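# Stack three arched boards on the marked rectangle

## Task

Pile all three curved boards on the rectangle drawn on the mat, each one centred over the board beneath it and turned so its hollow faces down like an arch. When finished, no other object on the table may be in contact with the pile, and the pile must stay in place without the robot holding it.

## Robot and tools

Robot: two arms, left_arm and right_arm, each with six revolute joints and a parallel gripper. The names are labels only; in the scene, left_arm sits on the +y side. Cameras: cam_head_left and cam_head_right (head, 896x504), cam_left_wrist and cam_right_wrist (on each wrist, 896x504).

Scene frame: origin on the tabletop midway between the arms, +x out over the table, +z up, left_arm toward +y. Each result has a state line per arm giving end_effector_position (metres, scene frame) and end_effector_quat_wxyz. That point lies between the finger pads, about 1 cm short of the fingertips. The fingers point along the gripper's +z and close along its y. Printed positions can be wrong, more so when the arm is stretched far out, so check against images.

Tool execute_actions, argument actions (a list holding zero or one item) and optional pictures (boolean).
- Empty list: no command; returns the state plus images.
- Move: {"rows": [[14 numbers], ...], "steps": n}. rows holds 1 to 15 rows; steps is 10 to 15 (default 15), each step 1/30 s. Row k is used on step k; if rows run out, the last row repeats. Every row carries both arms, always 14 numbers: left_arm waist, shoulder, elbow, wrist pitch, wrist yaw, wrist roll, opening, then the same seven for right_arm. The joint entries are absolute target angles in radians (the same values Joint positions reports), not offsets. Ranges per arm: waist -2.618 to 3.054, shoulder 0.000 to 3.142, elbow 0.000 to 3.142, wrist pitch -1.571 to 1.571, wrist yaw -1.571 to 1.571, wrist roll -2.094 to 2.094. True ends may differ by up to 0.036 rad. A target more than 0.036 rad outside a range and beyond the current angle makes the whole call refused (nothing sent). Targets past the real end are clipped there and the result notes "joint sent to its limit", possibly for an earlier action; its absence doesn't prove there is room left. Opening is an absolute value in [-1, 1]: +1 fully open (pads 0.094 m apart), -1 closed.
- Wait: {"steps": n} with n up to 300, no rows; returns after n steps counted from the previous result, your reply time included.
- Images arrive only with an empty list or pictures: true.

Motion limits: each joint's target is kept within a lead of its measured angle (waist 0.202, shoulder 0.258, elbow 0.238, wrist pitch 0.573, wrist yaw and roll 0.522 rad), and if the targets would place a gripper over 70 mm from where it is, all of that arm's targets are pulled back proportionally. Big moves therefore need several calls or waits. Between calls the arms keep heading for the last row sent until everything nearly stops or a step is HELD; after that only a new action advances them. Fingers still in motion finish moving.

Each action's result is captured 10 steps before it ends; those final steps run during your next reply, before the next action begins.

Result lines: Joint positions and Joint velocities give per arm the six joints (rad, rad/s) then pad gap (m, m/s). grip_measured is the finger opening on the command scale; each gripper's reading can be off by up to about 1 mm of opening, constantly. Fingers go to where grip_measured would equal your command (except near ±1). To hold something, command about 0.03 below its grip_measured for a firm grip, less for a lighter one. Pad force tops out near 50 to 62 N (lower on some grippers, and weaker on parts under about 2 mm thick); first contact can spike. Joint torques list the drive outputs in joint order, noisy, offset and scaled per arm, nonzero even in free air. "joint command not followed" means the clearance check altered or blocked some joint targets; the rest of the row still applied. HELD marks steps where your row was not fully sent.

Motor heat: holding loads warms motors, even while you think. A MOTOR HOT line appears from 75 °C. At 90 °C that arm halts for 10 s (that threshold then relaxes for 5 minutes, then a reading of 90 °C or more halts it again). At 100 °C the arm's motors and gripper let go until cooled, and the arm drops. These show as OVER-TEMPERATURE FAULT lines. Avoid long holds.

Tool zoom_image: camera (one of the four names) and region [x0, y0, x1, y1] in pixels of that camera's latest image, origin top-left, at most 504x504; returns a sharper close-up. Tool show_instructions: no arguments, shows the reference image pages. Answering with no tool call ends everything.

Cautions: stray pushes or tugs on held or loose parts can happen. Never push or drop anything off the table. Keep the arms from colliding or pressing on one another. Avoid drops, slips, slams, hard impacts and heavy shoving; prefer smooth moves. Release each board so it rests on its own, arch up, centred on the one beneath, and move the grippers clear before finishing.

Each tool is called after "Call:" by a JSON object that holds its "fn" and its "kwargs", one argument or row to a line.

Reference images:

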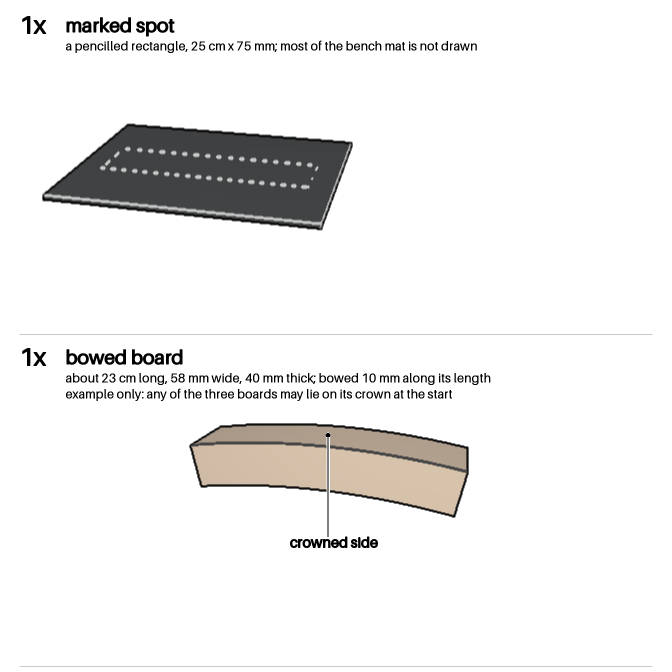

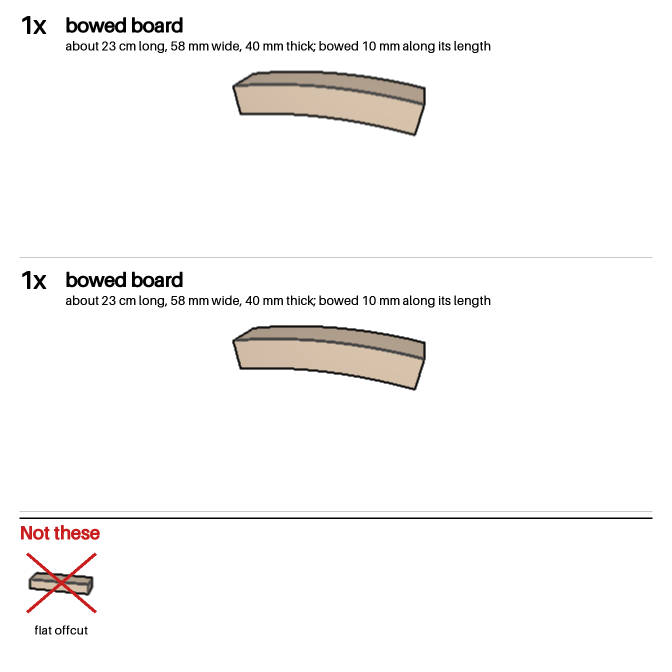

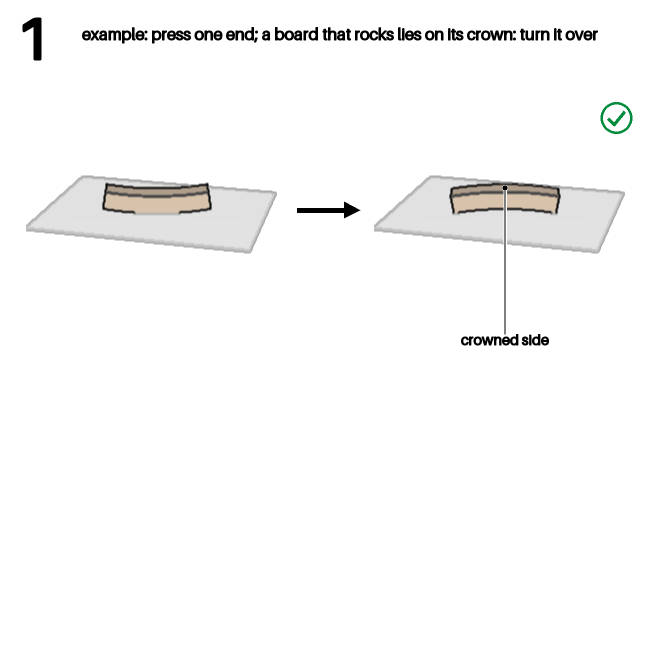

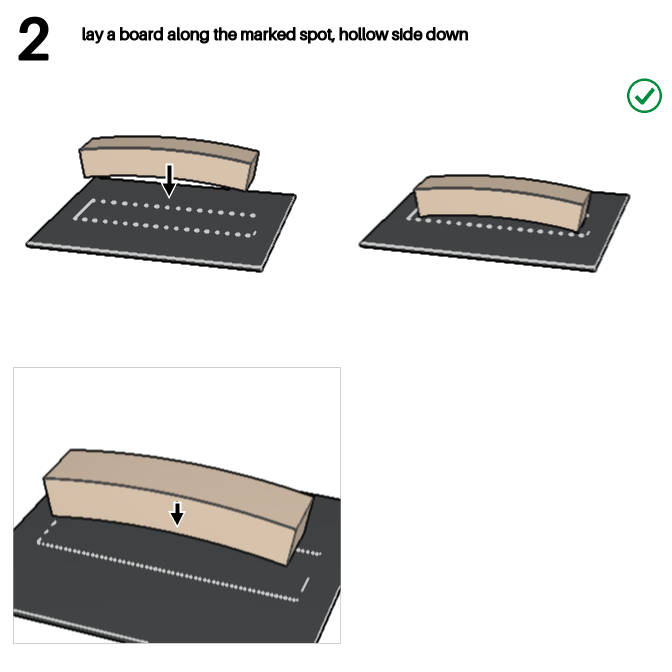

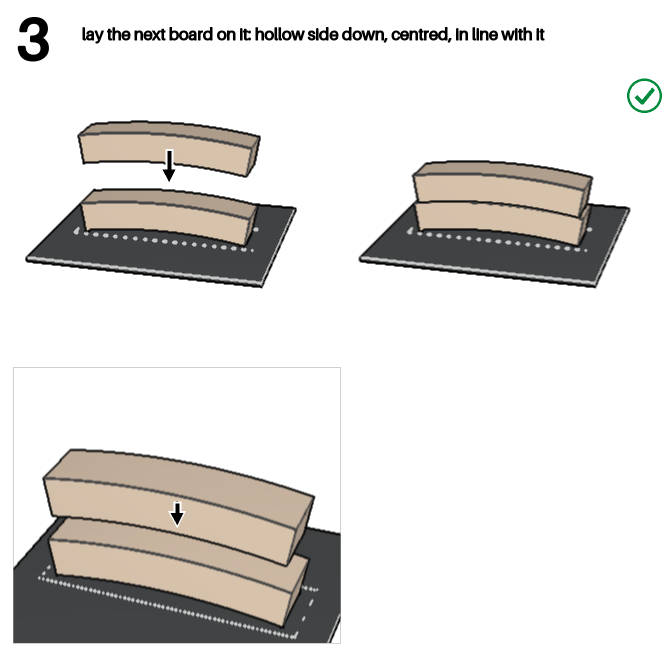

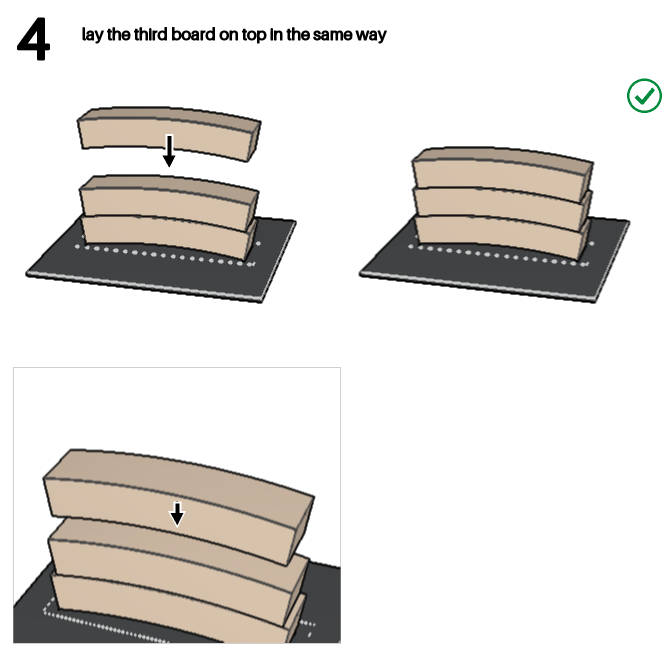

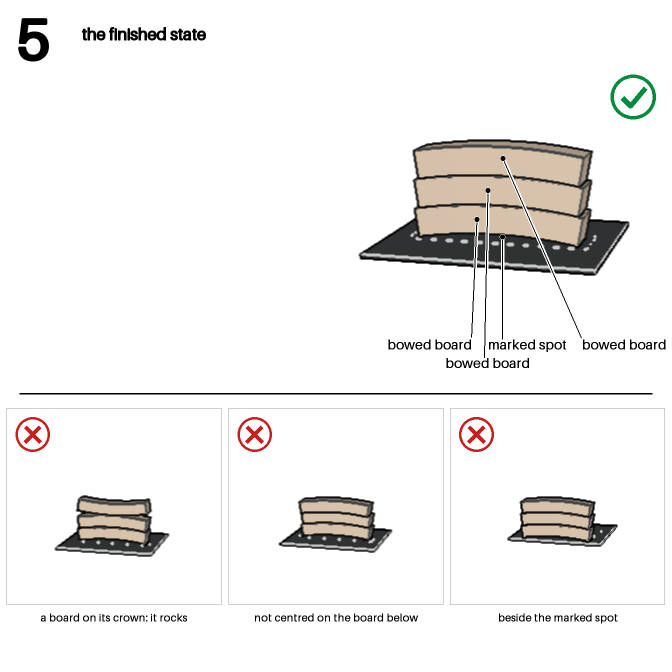

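## Session

Call:
{"fn": "execute_actions", "kwargs": {
  "actions": []
}}

Scene clock: 0.00 s of 8700.00 s.
left_arm: end_effector_position=(+0.0903, +0.4753, +0.1493) grip_measured=+1.000 end_effector_quat_wxyz=(+0.027, +0.963, -0.264, +0.053) | right_arm: end_effector_position=(+0.5921, -0.3049, +0.2317) grip_measured=+1.000 end_effector_quat_wxyz=(+0.386, -0.075, +0.719, +0.573)
Joint positions: left_arm=[ 1.224  1.135  1.048 -1.523  0.112 -1.441  0.094] | right_arm=[-0.415  2.454  2.101  0.089 -1.398  0.615  0.094]
Joint velocities: left_arm=[-0.002  0.012  0.007 -0.051 -0.066 -0.037  0.   ] | right_arm=[-0.002 -0.012  0.017 -0.037 -0.037 -0.022  0.   ]
Joint torques (N m, as the arm reports them, + toward a larger angle): no reading
Motor temperatures (°C, as the motors report them): left_arm=[26 28 28 27 29 28] | right_arm=[26 29 29 29 29 29]

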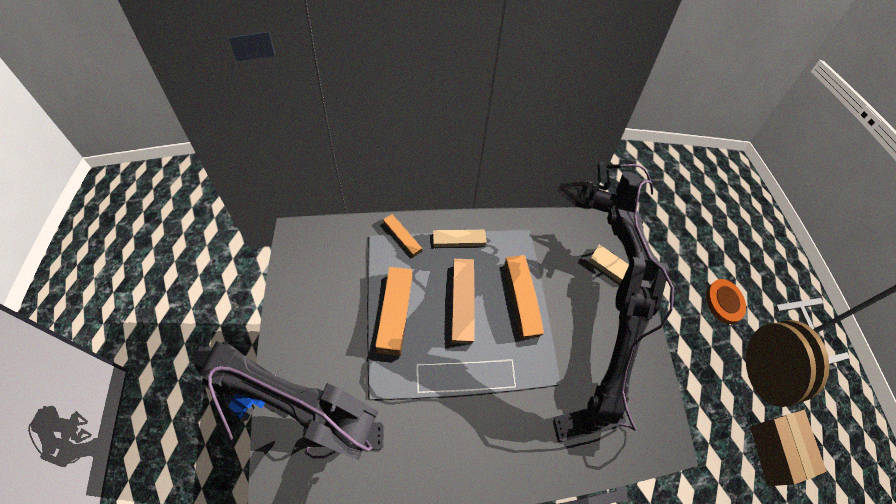

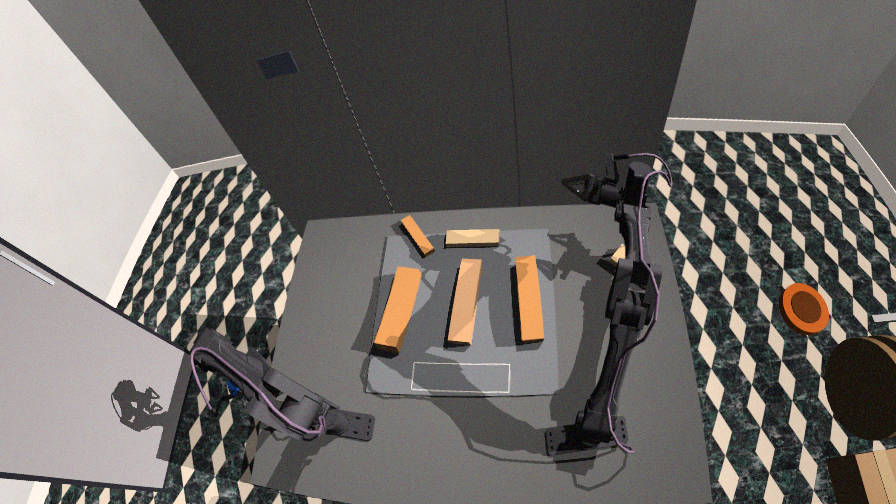

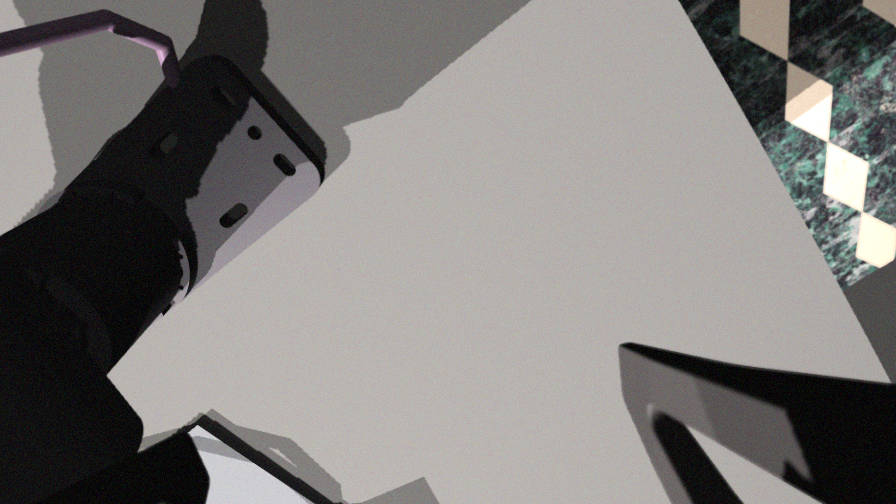

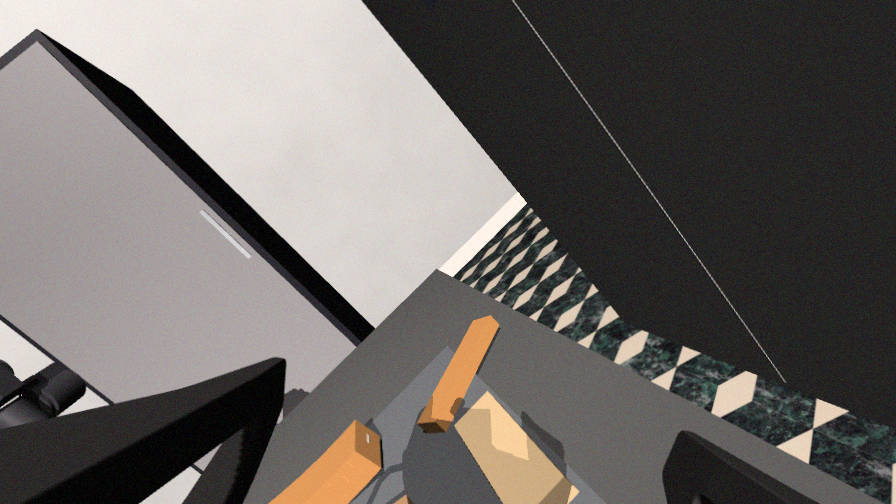

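Call:
{"fn": "zoom_image", "kwargs": {
  "camera": "cam_head_left",
  "region": [340, 190, 660, 420]
}}

Call:
{"fn": "zoom_image", "kwargs": {
  "camera": "cam_head_right",
  "region": [340, 190, 660, 420]
}}

Region (340, 190, 660, 420) of cam_head_left's 896x504 image, scaled by 1.575, with more detail than that image has; it fills the top 362 rows of this view, and the rest is white.

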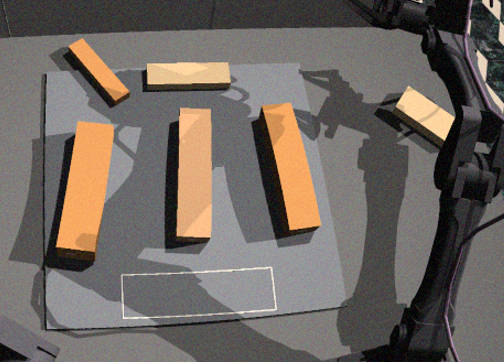

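Region (340, 190, 660, 420) of cam_head_right's 896x504 image, scaled by 1.575, with more detail than that image has; it fills the top 362 rows of this view, and the rest is white.

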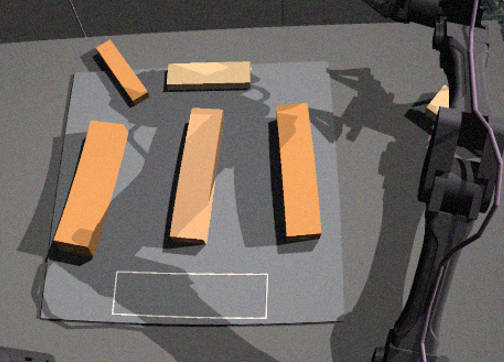

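Call:
{"fn": "zoom_image", "kwargs": {
  "camera": "cam_head_right",
  "region": [360, 245, 500, 365]
}}

Call:
{"fn": "zoom_image", "kwargs": {
  "camera": "cam_head_left",
  "region": [430, 245, 570, 365]
}}

Call:
{"fn": "zoom_image", "kwargs": {
  "camera": "cam_right_wrist",
  "region": [250, 300, 650, 504]
}}

Region (360, 245, 500, 365) of cam_head_right's 896x504 image, scaled by 3.600, with more detail than that image has; it fills the top 432 rows of this view, and the rest is white.

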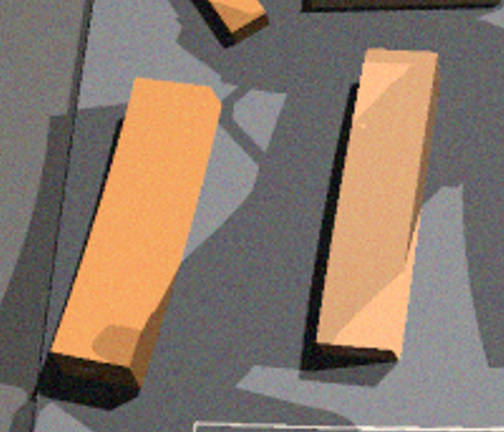

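Region (430, 245, 570, 365) of cam_head_left's 896x504 image, scaled by 3.600, with more detail than that image has; it fills the top 432 rows of this view, and the rest is white.

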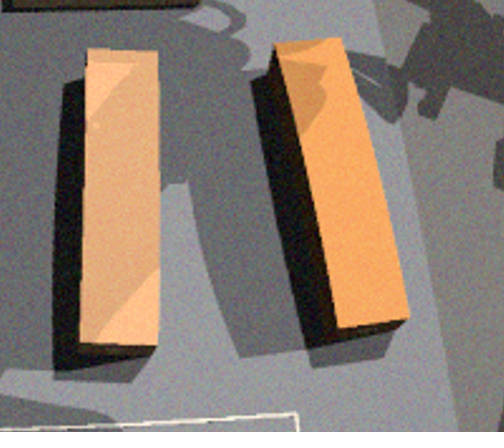

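Region (250, 300, 650, 504) of cam_right_wrist's 896x504 image, scaled by 1.260, with more detail than that image has; it fills the top 257 rows of this view, and the rest is white.

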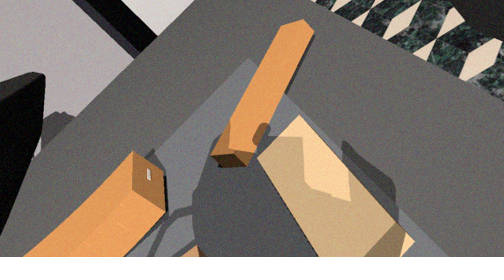

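Call:
{"fn": "execute_actions", "kwargs": {
  "actions": [
    {"rows": [[-0.27, 1.916, 1.785, -1.44, 0, 0, 1, -0.5, 1.9, 0.7, 1.2, -1.5, 0, 1]], "steps": 15}
  ]
}}

Call:
{"fn": "execute_actions", "kwargs": {
  "actions": [
    {"steps": 75}
  ],
  "pictures": true
}}

Scene clock: 8.37 s of 8700.00 s.
left_arm: end_effector_position=(+0.1546, +0.5206, +0.1660) grip_measured=+1.000 end_effector_quat_wxyz=(+0.024, +0.837, -0.546, +0.019) | right_arm: end_effector_position=(+0.5606, -0.3120, +0.2569) grip_measured=+1.000 end_effector_quat_wxyz=(+0.510, -0.220, +0.676, +0.484)
Joint positions: left_arm=[ 0.98   1.436  1.33  -1.51   0.042 -1.065  0.094] | right_arm=[-0.448  2.303  1.861  0.363 -1.428  0.365  0.094]
Joint velocities: left_arm=[-1.458  2.093  1.888  0.315 -0.227  2.19   0.   ] | right_arm=[-0.305 -1.214 -1.482  1.678 -0.139 -1.253  0.   ]
Joint torques (N m, as the arm reports them, + toward a larger angle): left_arm=[-1.58 -4.89  7.21  0.16  0.09  0.03] | right_arm=[ -0.67 -20.66   7.21   1.61  -0.16  -0.08]
Motor temperatures (°C, as the motors report them): left_arm=[26 28 29 27 29 28] | right_arm=[26 36 31 30 29 29]
Steps of this call (steps 1 to 90: nothing new was sent; then 5.20 s passed at rest; steps 91 to 95: the first 5 steps of this action). Readings (joint positions):
91: left_arm=[1.198 1.162 1.074 -1.541 0.090 -1.378] | right_arm=[-0.418 2.439 2.073 0.133 -1.398 0.574]
92: left_arm=[1.140 1.221 1.134 -1.551 0.072 -1.296] | right_arm=[-0.422 2.410 2.017 0.188 -1.407 0.519]
94: left_arm=[1.032 1.363 1.266 -1.524 0.050 -1.141] | right_arm=[-0.438 2.342 1.912 0.303 -1.421 0.412]
95: the state above

Scene clock: 10.87 s of 8700.00 s.
left_arm: end_effector_position=(+0.3506, +0.2303, +0.1284) grip_measured=+1.000 end_effector_quat_wxyz=(-0.025, +0.161, +0.987, +0.002) | right_arm: end_effector_position=(+0.3697, -0.2574, +0.1551) grip_measured=+1.000 end_effector_quat_wxyz=(+0.596, -0.359, +0.610, +0.379)
Joint positions: left_arm=[-0.274  1.945  1.753 -1.428  0.005 -0.011  0.094] | right_arm=[-0.497  1.917  0.696  1.194 -1.502  0.006  0.094]
Joint velocities: left_arm=[-0.012  0.002  0.007  0.037  0.022 -0.095  0.   ] | right_arm=[-0.002  0.002  0.027 -0.007 -0.095  0.095  0.   ]
Joint torques (N m, as the arm reports them, + toward a larger angle): left_arm=[  0.32 -12.74   9.17  -0.08  -0.04   0.1 ] | right_arm=[ -0.22 -11.3    5.18   1.37   0.01  -0.08]
Motor temperatures (°C, as the motors report them): left_arm=[26 29 29 27 29 28] | right_arm=[26 36 31 30 29 29]
Kept back: nothing.
Steps of this call (steps 1 to 10: the last 10 steps of your previous action; steps 11 to 45: the robot went on to your last target; steps 46 to 75: nothing new was sent). Readings (joint positions):
1: left_arm=[0.930 1.509 1.394 -1.498 0.035 -0.989] | right_arm=[-0.458 2.260 1.810 0.426 -1.433 0.324]
2: left_arm=[0.880 1.582 1.457 -1.487 0.029 -0.914] | right_arm=[-0.468 2.215 1.759 0.489 -1.438 0.286]
4: left_arm=[0.784 1.725 1.580 -1.470 0.021 -0.768] | right_arm=[-0.484 2.119 1.659 0.620 -1.447 0.223]
8: left_arm=[0.569 1.928 1.733 -1.412 0.003 -0.417] | right_arm=[-0.497 1.907 1.391 0.955 -1.470 0.103]
75: the state above
All arms were judged still, so your last target was given up. Only a new action makes them travel on or press farther. Fingers that are still opening or closing keep moving.

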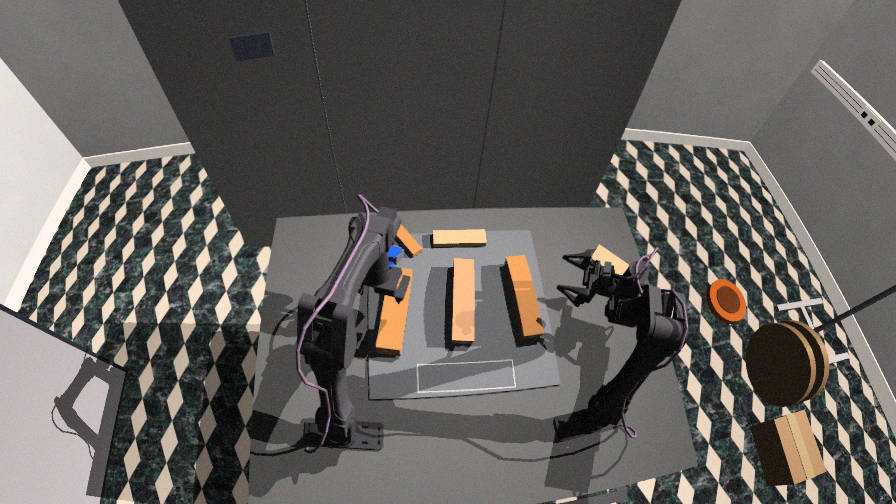

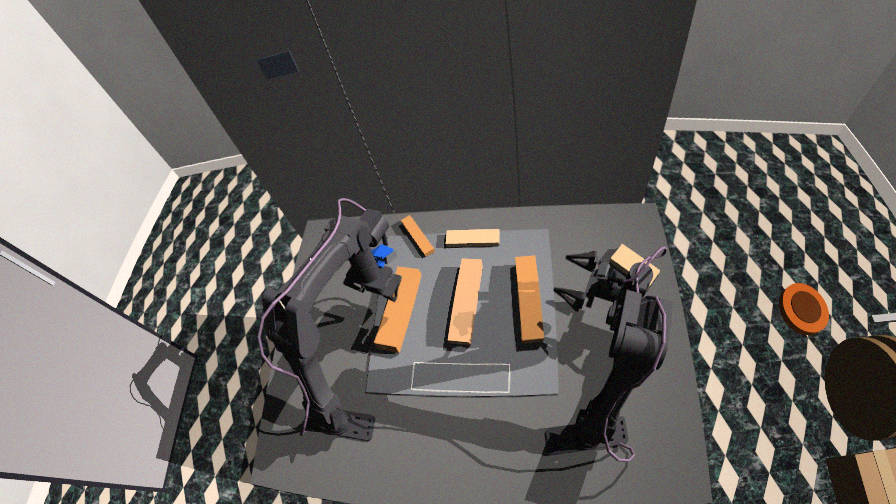

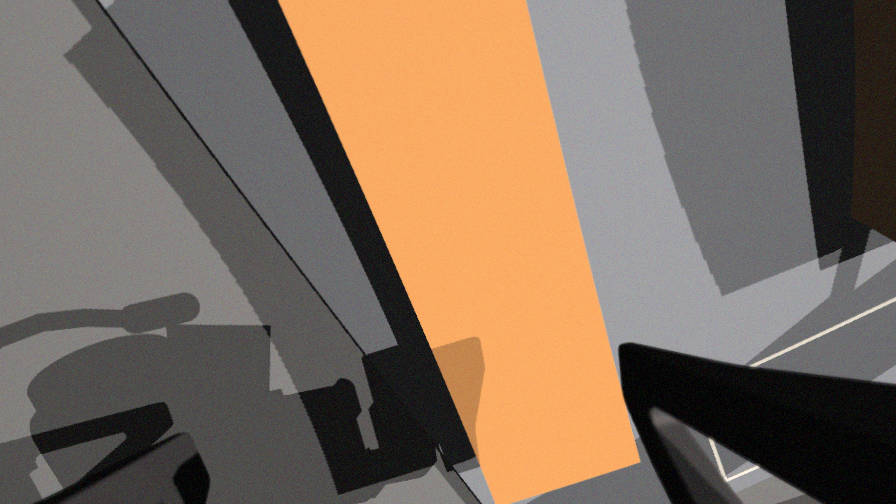

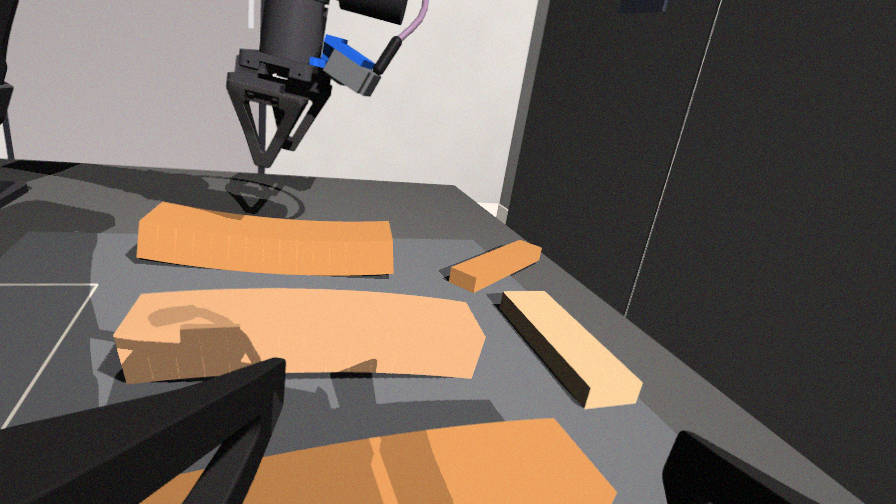

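Call:
{"fn": "zoom_image", "kwargs": {
  "camera": "cam_right_wrist",
  "region": [110, 180, 614, 504]
}}

Region (110, 180, 614, 504) of cam_right_wrist's 896x504 image, scaled by 1.000; it fills the top 324 rows of this view, and the rest is white.

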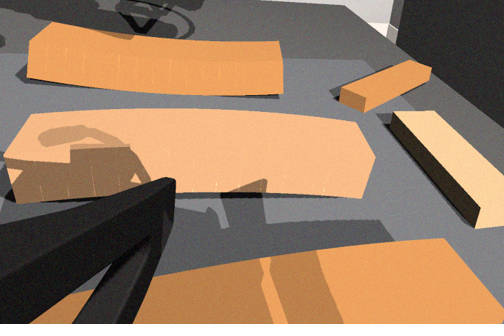

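Call:
{"fn": "zoom_image", "kwargs": {
  "camera": "cam_head_left",
  "region": [360, 330, 570, 460]
}}

Call:
{"fn": "zoom_image", "kwargs": {
  "camera": "cam_head_left",
  "region": [500, 230, 660, 350]
}}

Call:
{"fn": "zoom_image", "kwargs": {
  "camera": "cam_head_left",
  "region": [340, 200, 500, 360]
}}

Region (360, 330, 570, 460) of cam_head_left's 896x504 image, scaled by 2.400, with more detail than that image has; it fills the top 312 rows of this view, and the rest is white.

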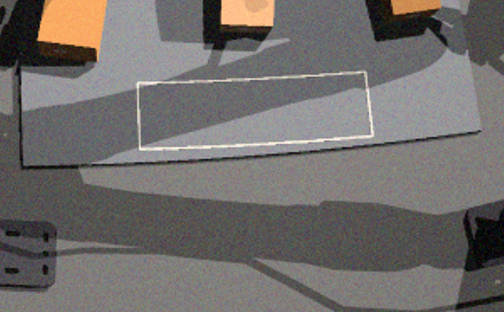

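Region (500, 230, 660, 350) of cam_head_left's 896x504 image, scaled by 3.150, with more detail than that image has; it fills the top 378 rows of this view, and the rest is white.

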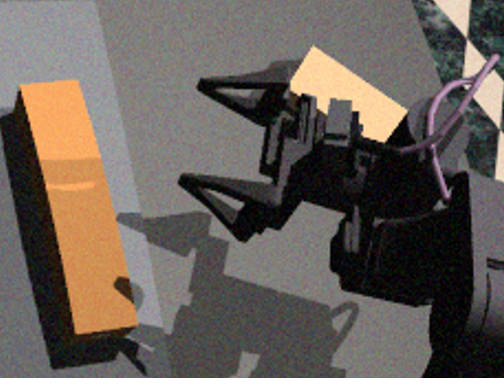

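Region (340, 200, 500, 360) of cam_head_left's 896x504 image, scaled by 3.150, with more detail than that image has.

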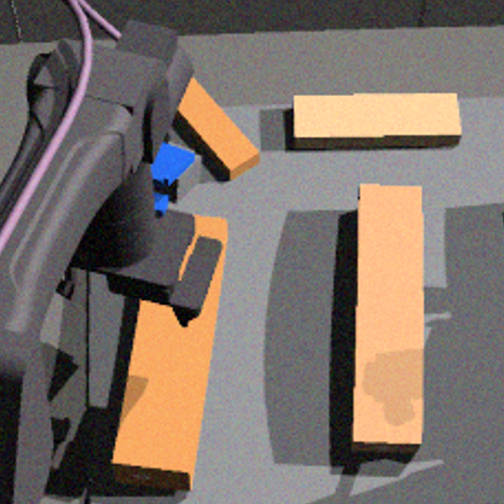

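Call:
{"fn": "execute_actions", "kwargs": {
  "actions": [
    {"rows": [[-0.33, 2.035, 1.93, -1.41, 0, -0.25, 1, -0.2, 2.04, 1.92, 0.0, -1.5, 0.22, 1]], "steps": 15}
  ]
}}

Call:
{"fn": "execute_actions", "kwargs": {
  "actions": [
    {"rows": [[-0.33, 2.035, 1.93, -1.41, 0, -0.25, 1, -0.2, 2.04, 1.92, 0.0, -1.5, 0.22, 1]], "steps": 10}
  ]
}}

Call:
{"fn": "execute_actions", "kwargs": {
  "actions": [
    {"rows": [[-0.33, 2.035, 1.93, -1.41, 0, -0.25, 1, 0.2, 2.04, 1.92, -1.41, 0, 0.22, 1]], "steps": 15}
  ]
}}

Call:
{"fn": "execute_actions", "kwargs": {
  "actions": [
    {"steps": 45}
  ],
  "pictures": true
}}

Scene clock: 25.63 s of 8700.00 s.
left_arm: end_effector_position=(+0.3806, +0.2037, +0.1333) grip_measured=+1.000 end_effector_quat_wxyz=(+0.011, +0.107, +0.994, -0.003) | right_arm: end_effector_position=(+0.4152, -0.1910, +0.1536) grip_measured=+1.000 end_effector_quat_wxyz=(+0.454, -0.309, +0.644, +0.533)
Joint positions: left_arm=[-0.314  2.031  1.896 -1.414  0.001 -0.161  0.094] | right_arm=[-0.285  2.03   1.005  0.739 -1.501  0.131  0.094]
Joint velocities: left_arm=[-0.242  0.198  0.154  0.198 -0.007 -0.52   0.   ] | right_arm=[ 1.477  0.579  2.156 -3.275  0.081  0.564  0.   ]
Joint torques (N m, as the arm reports them, + toward a larger angle): left_arm=[ -0.25 -11.75   8.56  -0.21  -0.02  -0.09] | right_arm=[ -0.41 -14.31   8.31   1.71  -0.25  -0.03]
Motor temperatures (°C, as the motors report them): left_arm=[26 32 30 27 29 28] | right_arm=[26 36 31 31 29 29]
Steps of this call (steps 1 to 90: nothing new was sent; then 11.60 s passed at rest; steps 91 to 95: the first 5 steps of this action). Readings (joint positions):
91: left_arm=[-0.277 1.959 1.779 -1.446 0.003 -0.045] | right_arm=[-0.480 1.925 0.722 1.136 -1.513 0.029]
92: left_arm=[-0.285 1.985 1.827 -1.455 0.001 -0.084] | right_arm=[-0.443 1.951 0.785 1.043 -1.513 0.061]
94: left_arm=[-0.305 2.022 1.886 -1.425 0.001 -0.141] | right_arm=[-0.338 2.009 0.930 0.849 -1.505 0.111]
95: the state above

Scene clock: 25.97 s of 8700.00 s.
left_arm: end_effector_position=(+0.3804, +0.1980, +0.1301) grip_measured=+1.000 end_effector_quat_wxyz=(+0.009, +0.079, +0.997, -0.003) | right_arm: end_effector_position=(+0.4876, -0.1601, +0.3138) grip_measured=+1.000 end_effector_quat_wxyz=(+0.431, -0.333, +0.631, +0.552)
Joint positions: left_arm=[-0.328  2.041  1.899 -1.409  0.001 -0.231  0.094] | right_arm=[-0.191  2.061  1.744  0.101 -1.488  0.207  0.094]
Joint velocities: left_arm=[-0.002 -0.017  0.007 -0.037 -0.066 -0.066  0.   ] | right_arm=[-0.076 -0.002  2.01  -0.359  0.022  0.066  0.   ]
Joint torques (N m, as the arm reports them, + toward a larger angle): left_arm=[ -0.14 -11.63   9.08   0.12  -0.02  -0.1 ] | right_arm=[ -0.26 -16.05   8.9    1.11  -0.25   0.01]
Motor temperatures (°C, as the motors report them): left_arm=[26 32 30 27 29 28] | right_arm=[26 36 31 31 29 29]
Kept back: the last 10 steps of this action.
Steps of this call (steps 1 to 10: the last 10 steps of your previous action). Readings (joint positions):
1: left_arm=[-0.321 2.036 1.899 -1.410 0.001 -0.176] | right_arm=[-0.240 2.046 1.081 0.627 -1.499 0.148]
2: left_arm=[-0.326 2.039 1.899 -1.409 0.001 -0.189] | right_arm=[-0.206 2.056 1.156 0.515 -1.496 0.162]
4: left_arm=[-0.328 2.041 1.899 -1.409 0.001 -0.207] | right_arm=[-0.173 2.061 1.303 0.325 -1.494 0.183]
8: left_arm=[-0.328 2.041 1.899 -1.409 0.001 -0.226] | right_arm=[-0.183 2.061 1.602 0.138 -1.489 0.203]
10: the state above

Scene clock: 26.47 s of 8700.00 s.
left_arm: end_effector_position=(+0.3804, +0.1980, +0.1301) grip_measured=+1.000 end_effector_quat_wxyz=(+0.009, +0.075, +0.997, -0.003) | right_arm: end_effector_position=(+0.5035, -0.1128, +0.3392) grip_measured=+1.000 end_effector_quat_wxyz=(+0.413, -0.253, +0.708, +0.514)
Joint positions: left_arm=[-0.328  2.041  1.899 -1.409  0.001 -0.239  0.094] | right_arm=[-0.07   2.027  1.913 -0.248 -1.192  0.212  0.094]
Joint velocities: left_arm=[-0.012  0.007 -0.007  0.051 -0.037 -0.051  0.   ] | right_arm=[ 1.082  0.027  0.007 -1.853  1.868 -0.022  0.   ]
Joint torques (N m, as the arm reports them, + toward a larger angle): left_arm=[ -0.18 -11.67   9.17   0.14  -0.01  -0.13] | right_arm=[  1.62 -13.62   7.88   1.35  -0.39  -0.02]
Motor temperatures (°C, as the motors report them): left_arm=[26 32 30 27 29 28] | right_arm=[26 36 31 31 29 29]
Steps of this call (steps 1 to 10: the last 10 steps of your previous action; steps 11 to 15: the first 5 steps of this action). Readings (joint positions):
11: left_arm=[-0.328 2.041 1.899 -1.409 0.001 -0.238] | right_arm=[-0.185 2.023 1.913 0.004 -1.452 0.210]
12: left_arm=[-0.328 2.041 1.899 -1.409 0.001 -0.239] | right_arm=[-0.169 2.023 1.913 -0.057 -1.386 0.211]
14: left_arm=[-0.328 2.041 1.899 -1.409 0.001 -0.239] | right_arm=[-0.107 2.026 1.913 -0.184 -1.257 0.212]
15: the state above

Scene clock: 27.97 s of 8700.00 s.
left_arm: end_effector_position=(+0.3804, +0.1980, +0.1301) grip_measured=+1.000 end_effector_quat_wxyz=(+0.009, +0.075, +0.997, -0.003) | right_arm: end_effector_position=(+0.3769, -0.1717, +0.1378) grip_measured=+1.000 end_effector_quat_wxyz=(+0.027, -0.041, +0.999, +0.010)
Joint positions: left_arm=[-0.328  2.041  1.899 -1.409  0.001 -0.239  0.094] | right_arm=[ 0.204  2.031  1.913 -1.396 -0.007  0.215  0.094]
Joint velocities: left_arm=[ 0.007 -0.007 -0.017 -0.051  0.022  0.022  0.   ] | right_arm=[ 0.002 -0.007  0.017  0.022 -0.007  0.051  0.   ]
Joint torques (N m, as the arm reports them, + toward a larger angle): left_arm=[ -0.21 -11.6    9.21   0.14  -0.01  -0.12] | right_arm=[ -0.26 -12.11   7.11   0.23   0.06   0.04]
Motor temperatures (°C, as the motors report them): left_arm=[26 32 30 27 29 28] | right_arm=[26 36 31 31 29 29]
Kept back: nothing.
Steps of this call (steps 1 to 10: the last 10 steps of your previous action; steps 11 to 45: the robot went on to your last target). Readings (joint positions):
1: left_arm=[-0.328 2.041 1.899 -1.409 0.001 -0.239] | right_arm=[-0.030 2.029 1.913 -0.312 -1.128 0.213]
2: left_arm=[-0.328 2.041 1.899 -1.409 0.001 -0.239] | right_arm=[0.012 2.030 1.913 -0.375 -1.064 0.213]
4: left_arm=[-0.328 2.041 1.899 -1.409 0.001 -0.239] | right_arm=[0.095 2.031 1.913 -0.511 -0.927 0.214]
8: left_arm=[-0.328 2.041 1.899 -1.409 0.001 -0.239] | right_arm=[0.213 2.031 1.913 -0.822 -0.638 0.214]
45: the state above
All arms were judged still, so your last target was given up. Only a new action makes them travel on or press farther. Fingers that are still opening or closing keep moving.

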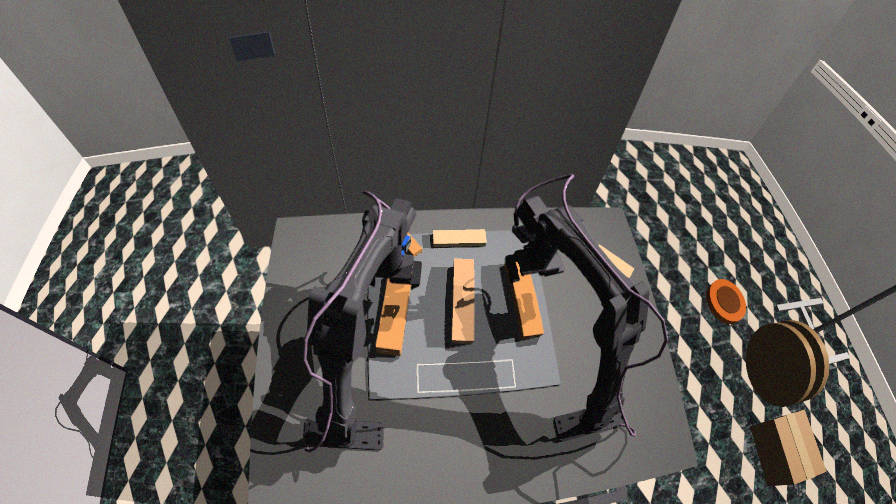

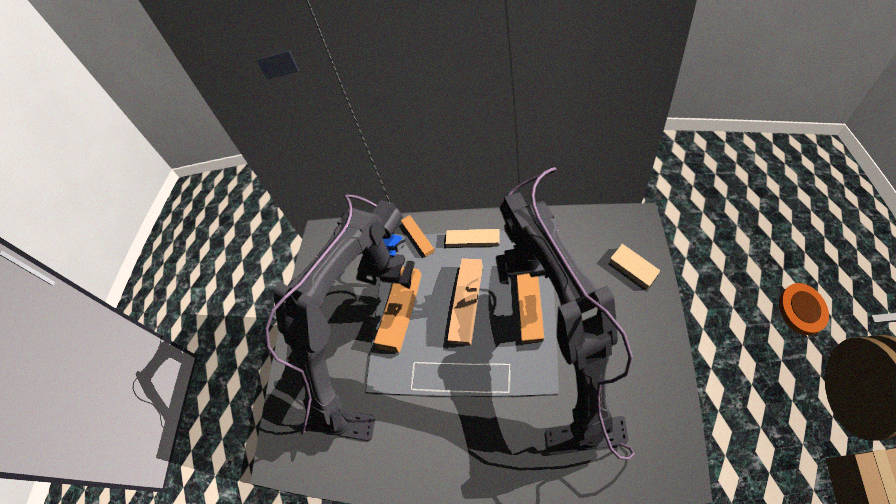

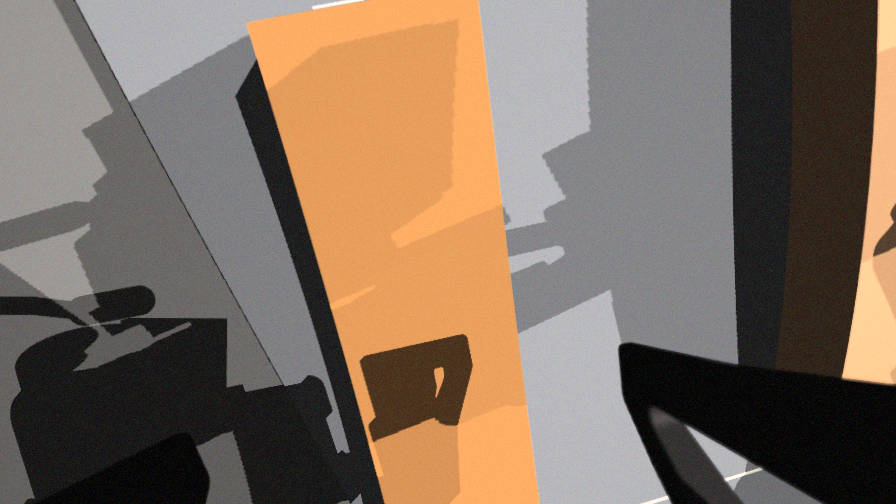

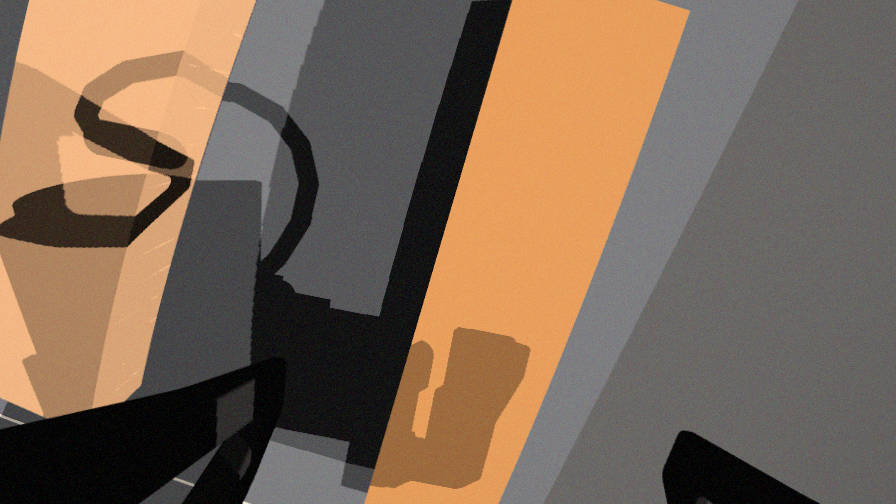

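Call:
{"fn": "execute_actions", "kwargs": {
  "actions": [
    {"rows": [[-0.33, 2.065, 1.74, -1.224, 0, -0.25, 1, 0.22, 2.08, 1.75, -1.231, 0, 0.22, 1]], "steps": 15}
  ]
}}

Call:
{"fn": "execute_actions", "kwargs": {
  "actions": [
    {"steps": 20}
  ],
  "pictures": true
}}

Scene clock: 29.77 s of 8700.00 s.
left_arm: end_effector_position=(+0.3750, +0.2002, +0.0881) grip_measured=+1.000 end_effector_quat_wxyz=(-0.012, +0.075, +0.997, +0.004) | right_arm: end_effector_position=(+0.3699, -0.1721, +0.0946) grip_measured=+1.000 end_effector_quat_wxyz=(-0.002, -0.043, +0.999, +0.003)
Joint positions: left_arm=[-0.328  2.06   1.76  -1.296  0.001 -0.239  0.094] | right_arm=[ 0.208  2.058  1.782 -1.298 -0.006  0.215  0.094]
Joint velocities: left_arm=[-0.007  0.413 -0.466  0.344  0.095 -0.007  0.   ] | right_arm=[ 0.027  0.476 -0.427  0.256  0.007  0.051  0.   ]
Joint torques (N m, as the arm reports them, + toward a larger angle): left_arm=[ -0.19 -13.17   7.29   0.37   0.    -0.08] | right_arm=[  0.85 -13.79   6.03   0.6    0.05   0.04]
Motor temperatures (°C, as the motors report them): left_arm=[26 33 30 27 29 28] | right_arm=[26 36 31 31 29 29]
Steps of this call (steps 1 to 49: nothing new was sent; steps 50 to 54: the first 5 steps of this action). Readings (joint positions):
50: left_arm=[-0.328 2.038 1.875 -1.382 0.001 -0.239] | right_arm=[0.204 2.029 1.890 -1.371 -0.006 0.215]
51: left_arm=[-0.328 2.033 1.838 -1.345 0.001 -0.239] | right_arm=[0.205 2.025 1.856 -1.340 -0.006 0.215]
53: left_arm=[-0.328 2.047 1.779 -1.307 0.001 -0.239] | right_arm=[0.207 2.042 1.799 -1.307 -0.006 0.215]
54: the state above

Scene clock: 30.43 s of 8700.00 s.
left_arm: end_effector_position=(+0.3807, +0.1978, +0.0696) grip_measured=+1.000 end_effector_quat_wxyz=(-0.012, +0.075, +0.997, +0.003) | right_arm: end_effector_position=(+0.3731, -0.1705, +0.0731) grip_measured=+1.000 end_effector_quat_wxyz=(-0.010, -0.044, +0.999, +0.000)
Joint positions: left_arm=[-0.328  2.092  1.734 -1.238  0.001 -0.239  0.094] | right_arm=[ 0.21   2.097  1.755 -1.25  -0.006  0.215  0.094]
Joint velocities: left_arm=[-0.012 -0.007  0.007  0.022 -0.037  0.022  0.   ] | right_arm=[ 0.002 -0.002 -0.017  0.022 -0.022  0.007  0.   ]
Joint torques (N m, as the arm reports them, + toward a larger angle): left_arm=[ -0.16 -13.66   7.01   0.22  -0.04  -0.1 ] | right_arm=[  0.71 -14.99   6.     0.42   0.04   0.04]
Motor temperatures (°C, as the motors report them): left_arm=[26 33 30 27 29 28] | right_arm=[26 36 31 31 29 29]
Kept back: nothing.
Steps of this call (steps 1 to 10: the last 10 steps of your previous action; steps 11 to 20: the robot went on to your last target). Readings (joint positions):
1: left_arm=[-0.328 2.074 1.748 -1.286 0.001 -0.239] | right_arm=[0.209 2.073 1.770 -1.290 -0.006 0.215]
2: left_arm=[-0.328 2.084 1.740 -1.278 0.001 -0.239] | right_arm=[0.209 2.085 1.762 -1.283 -0.006 0.215]
4: left_arm=[-0.328 2.094 1.734 -1.265 0.001 -0.239] | right_arm=[0.210 2.098 1.755 -1.273 -0.006 0.215]
8: left_arm=[-0.328 2.092 1.734 -1.247 0.001 -0.239] | right_arm=[0.210 2.097 1.755 -1.258 -0.006 0.215]
20: the state above

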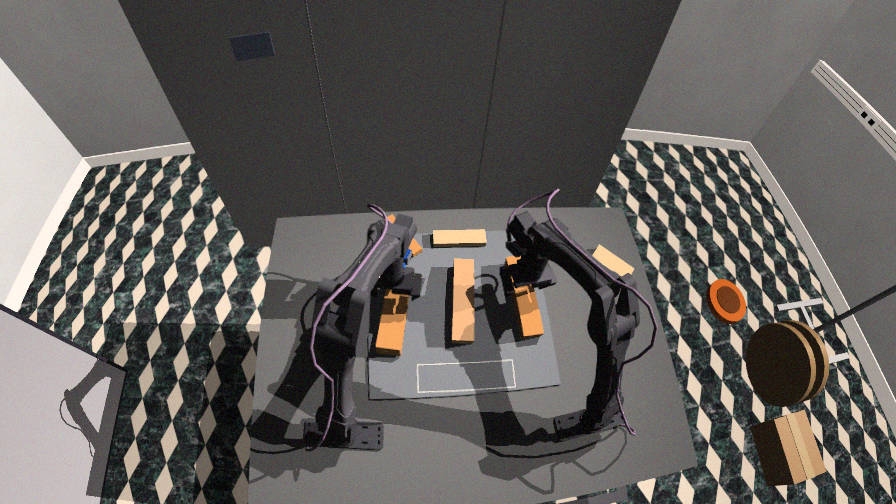

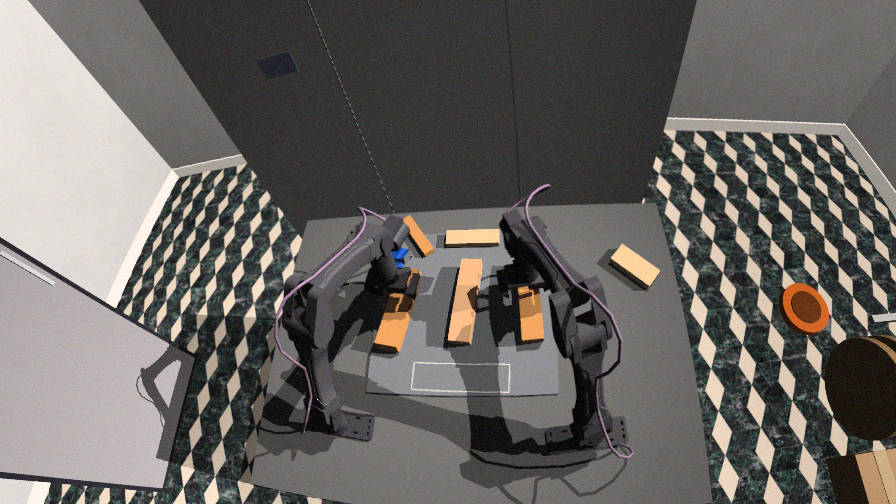

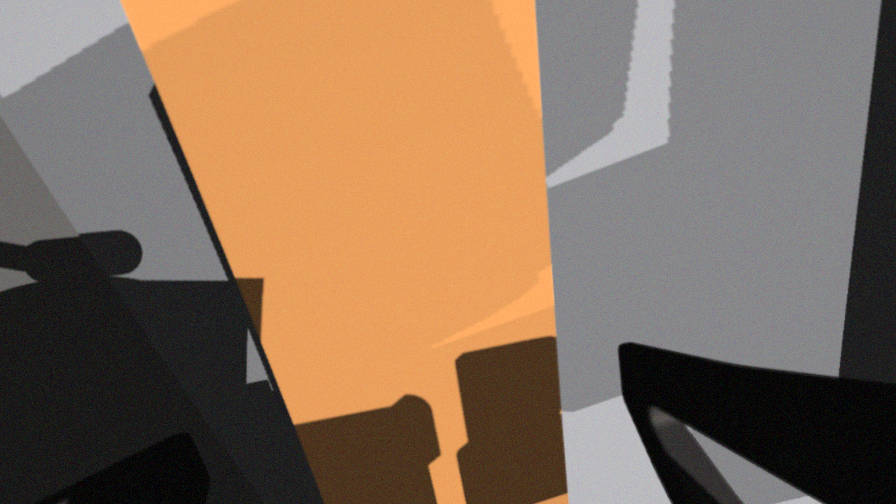

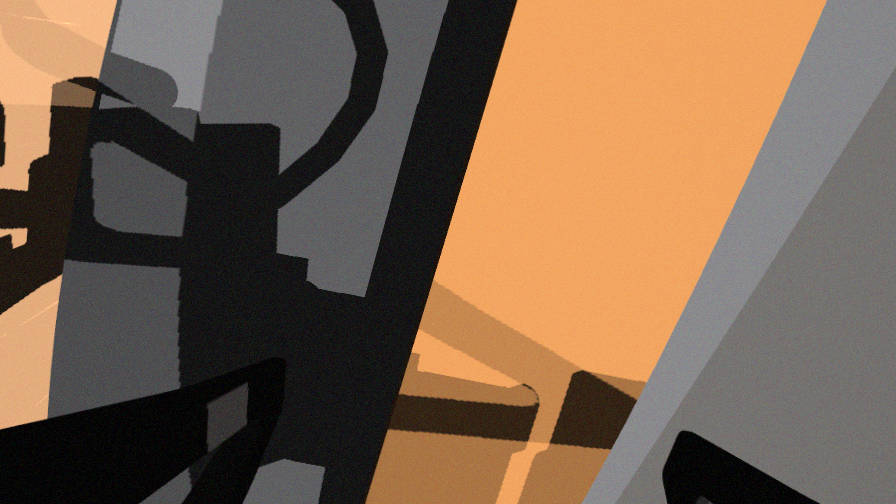

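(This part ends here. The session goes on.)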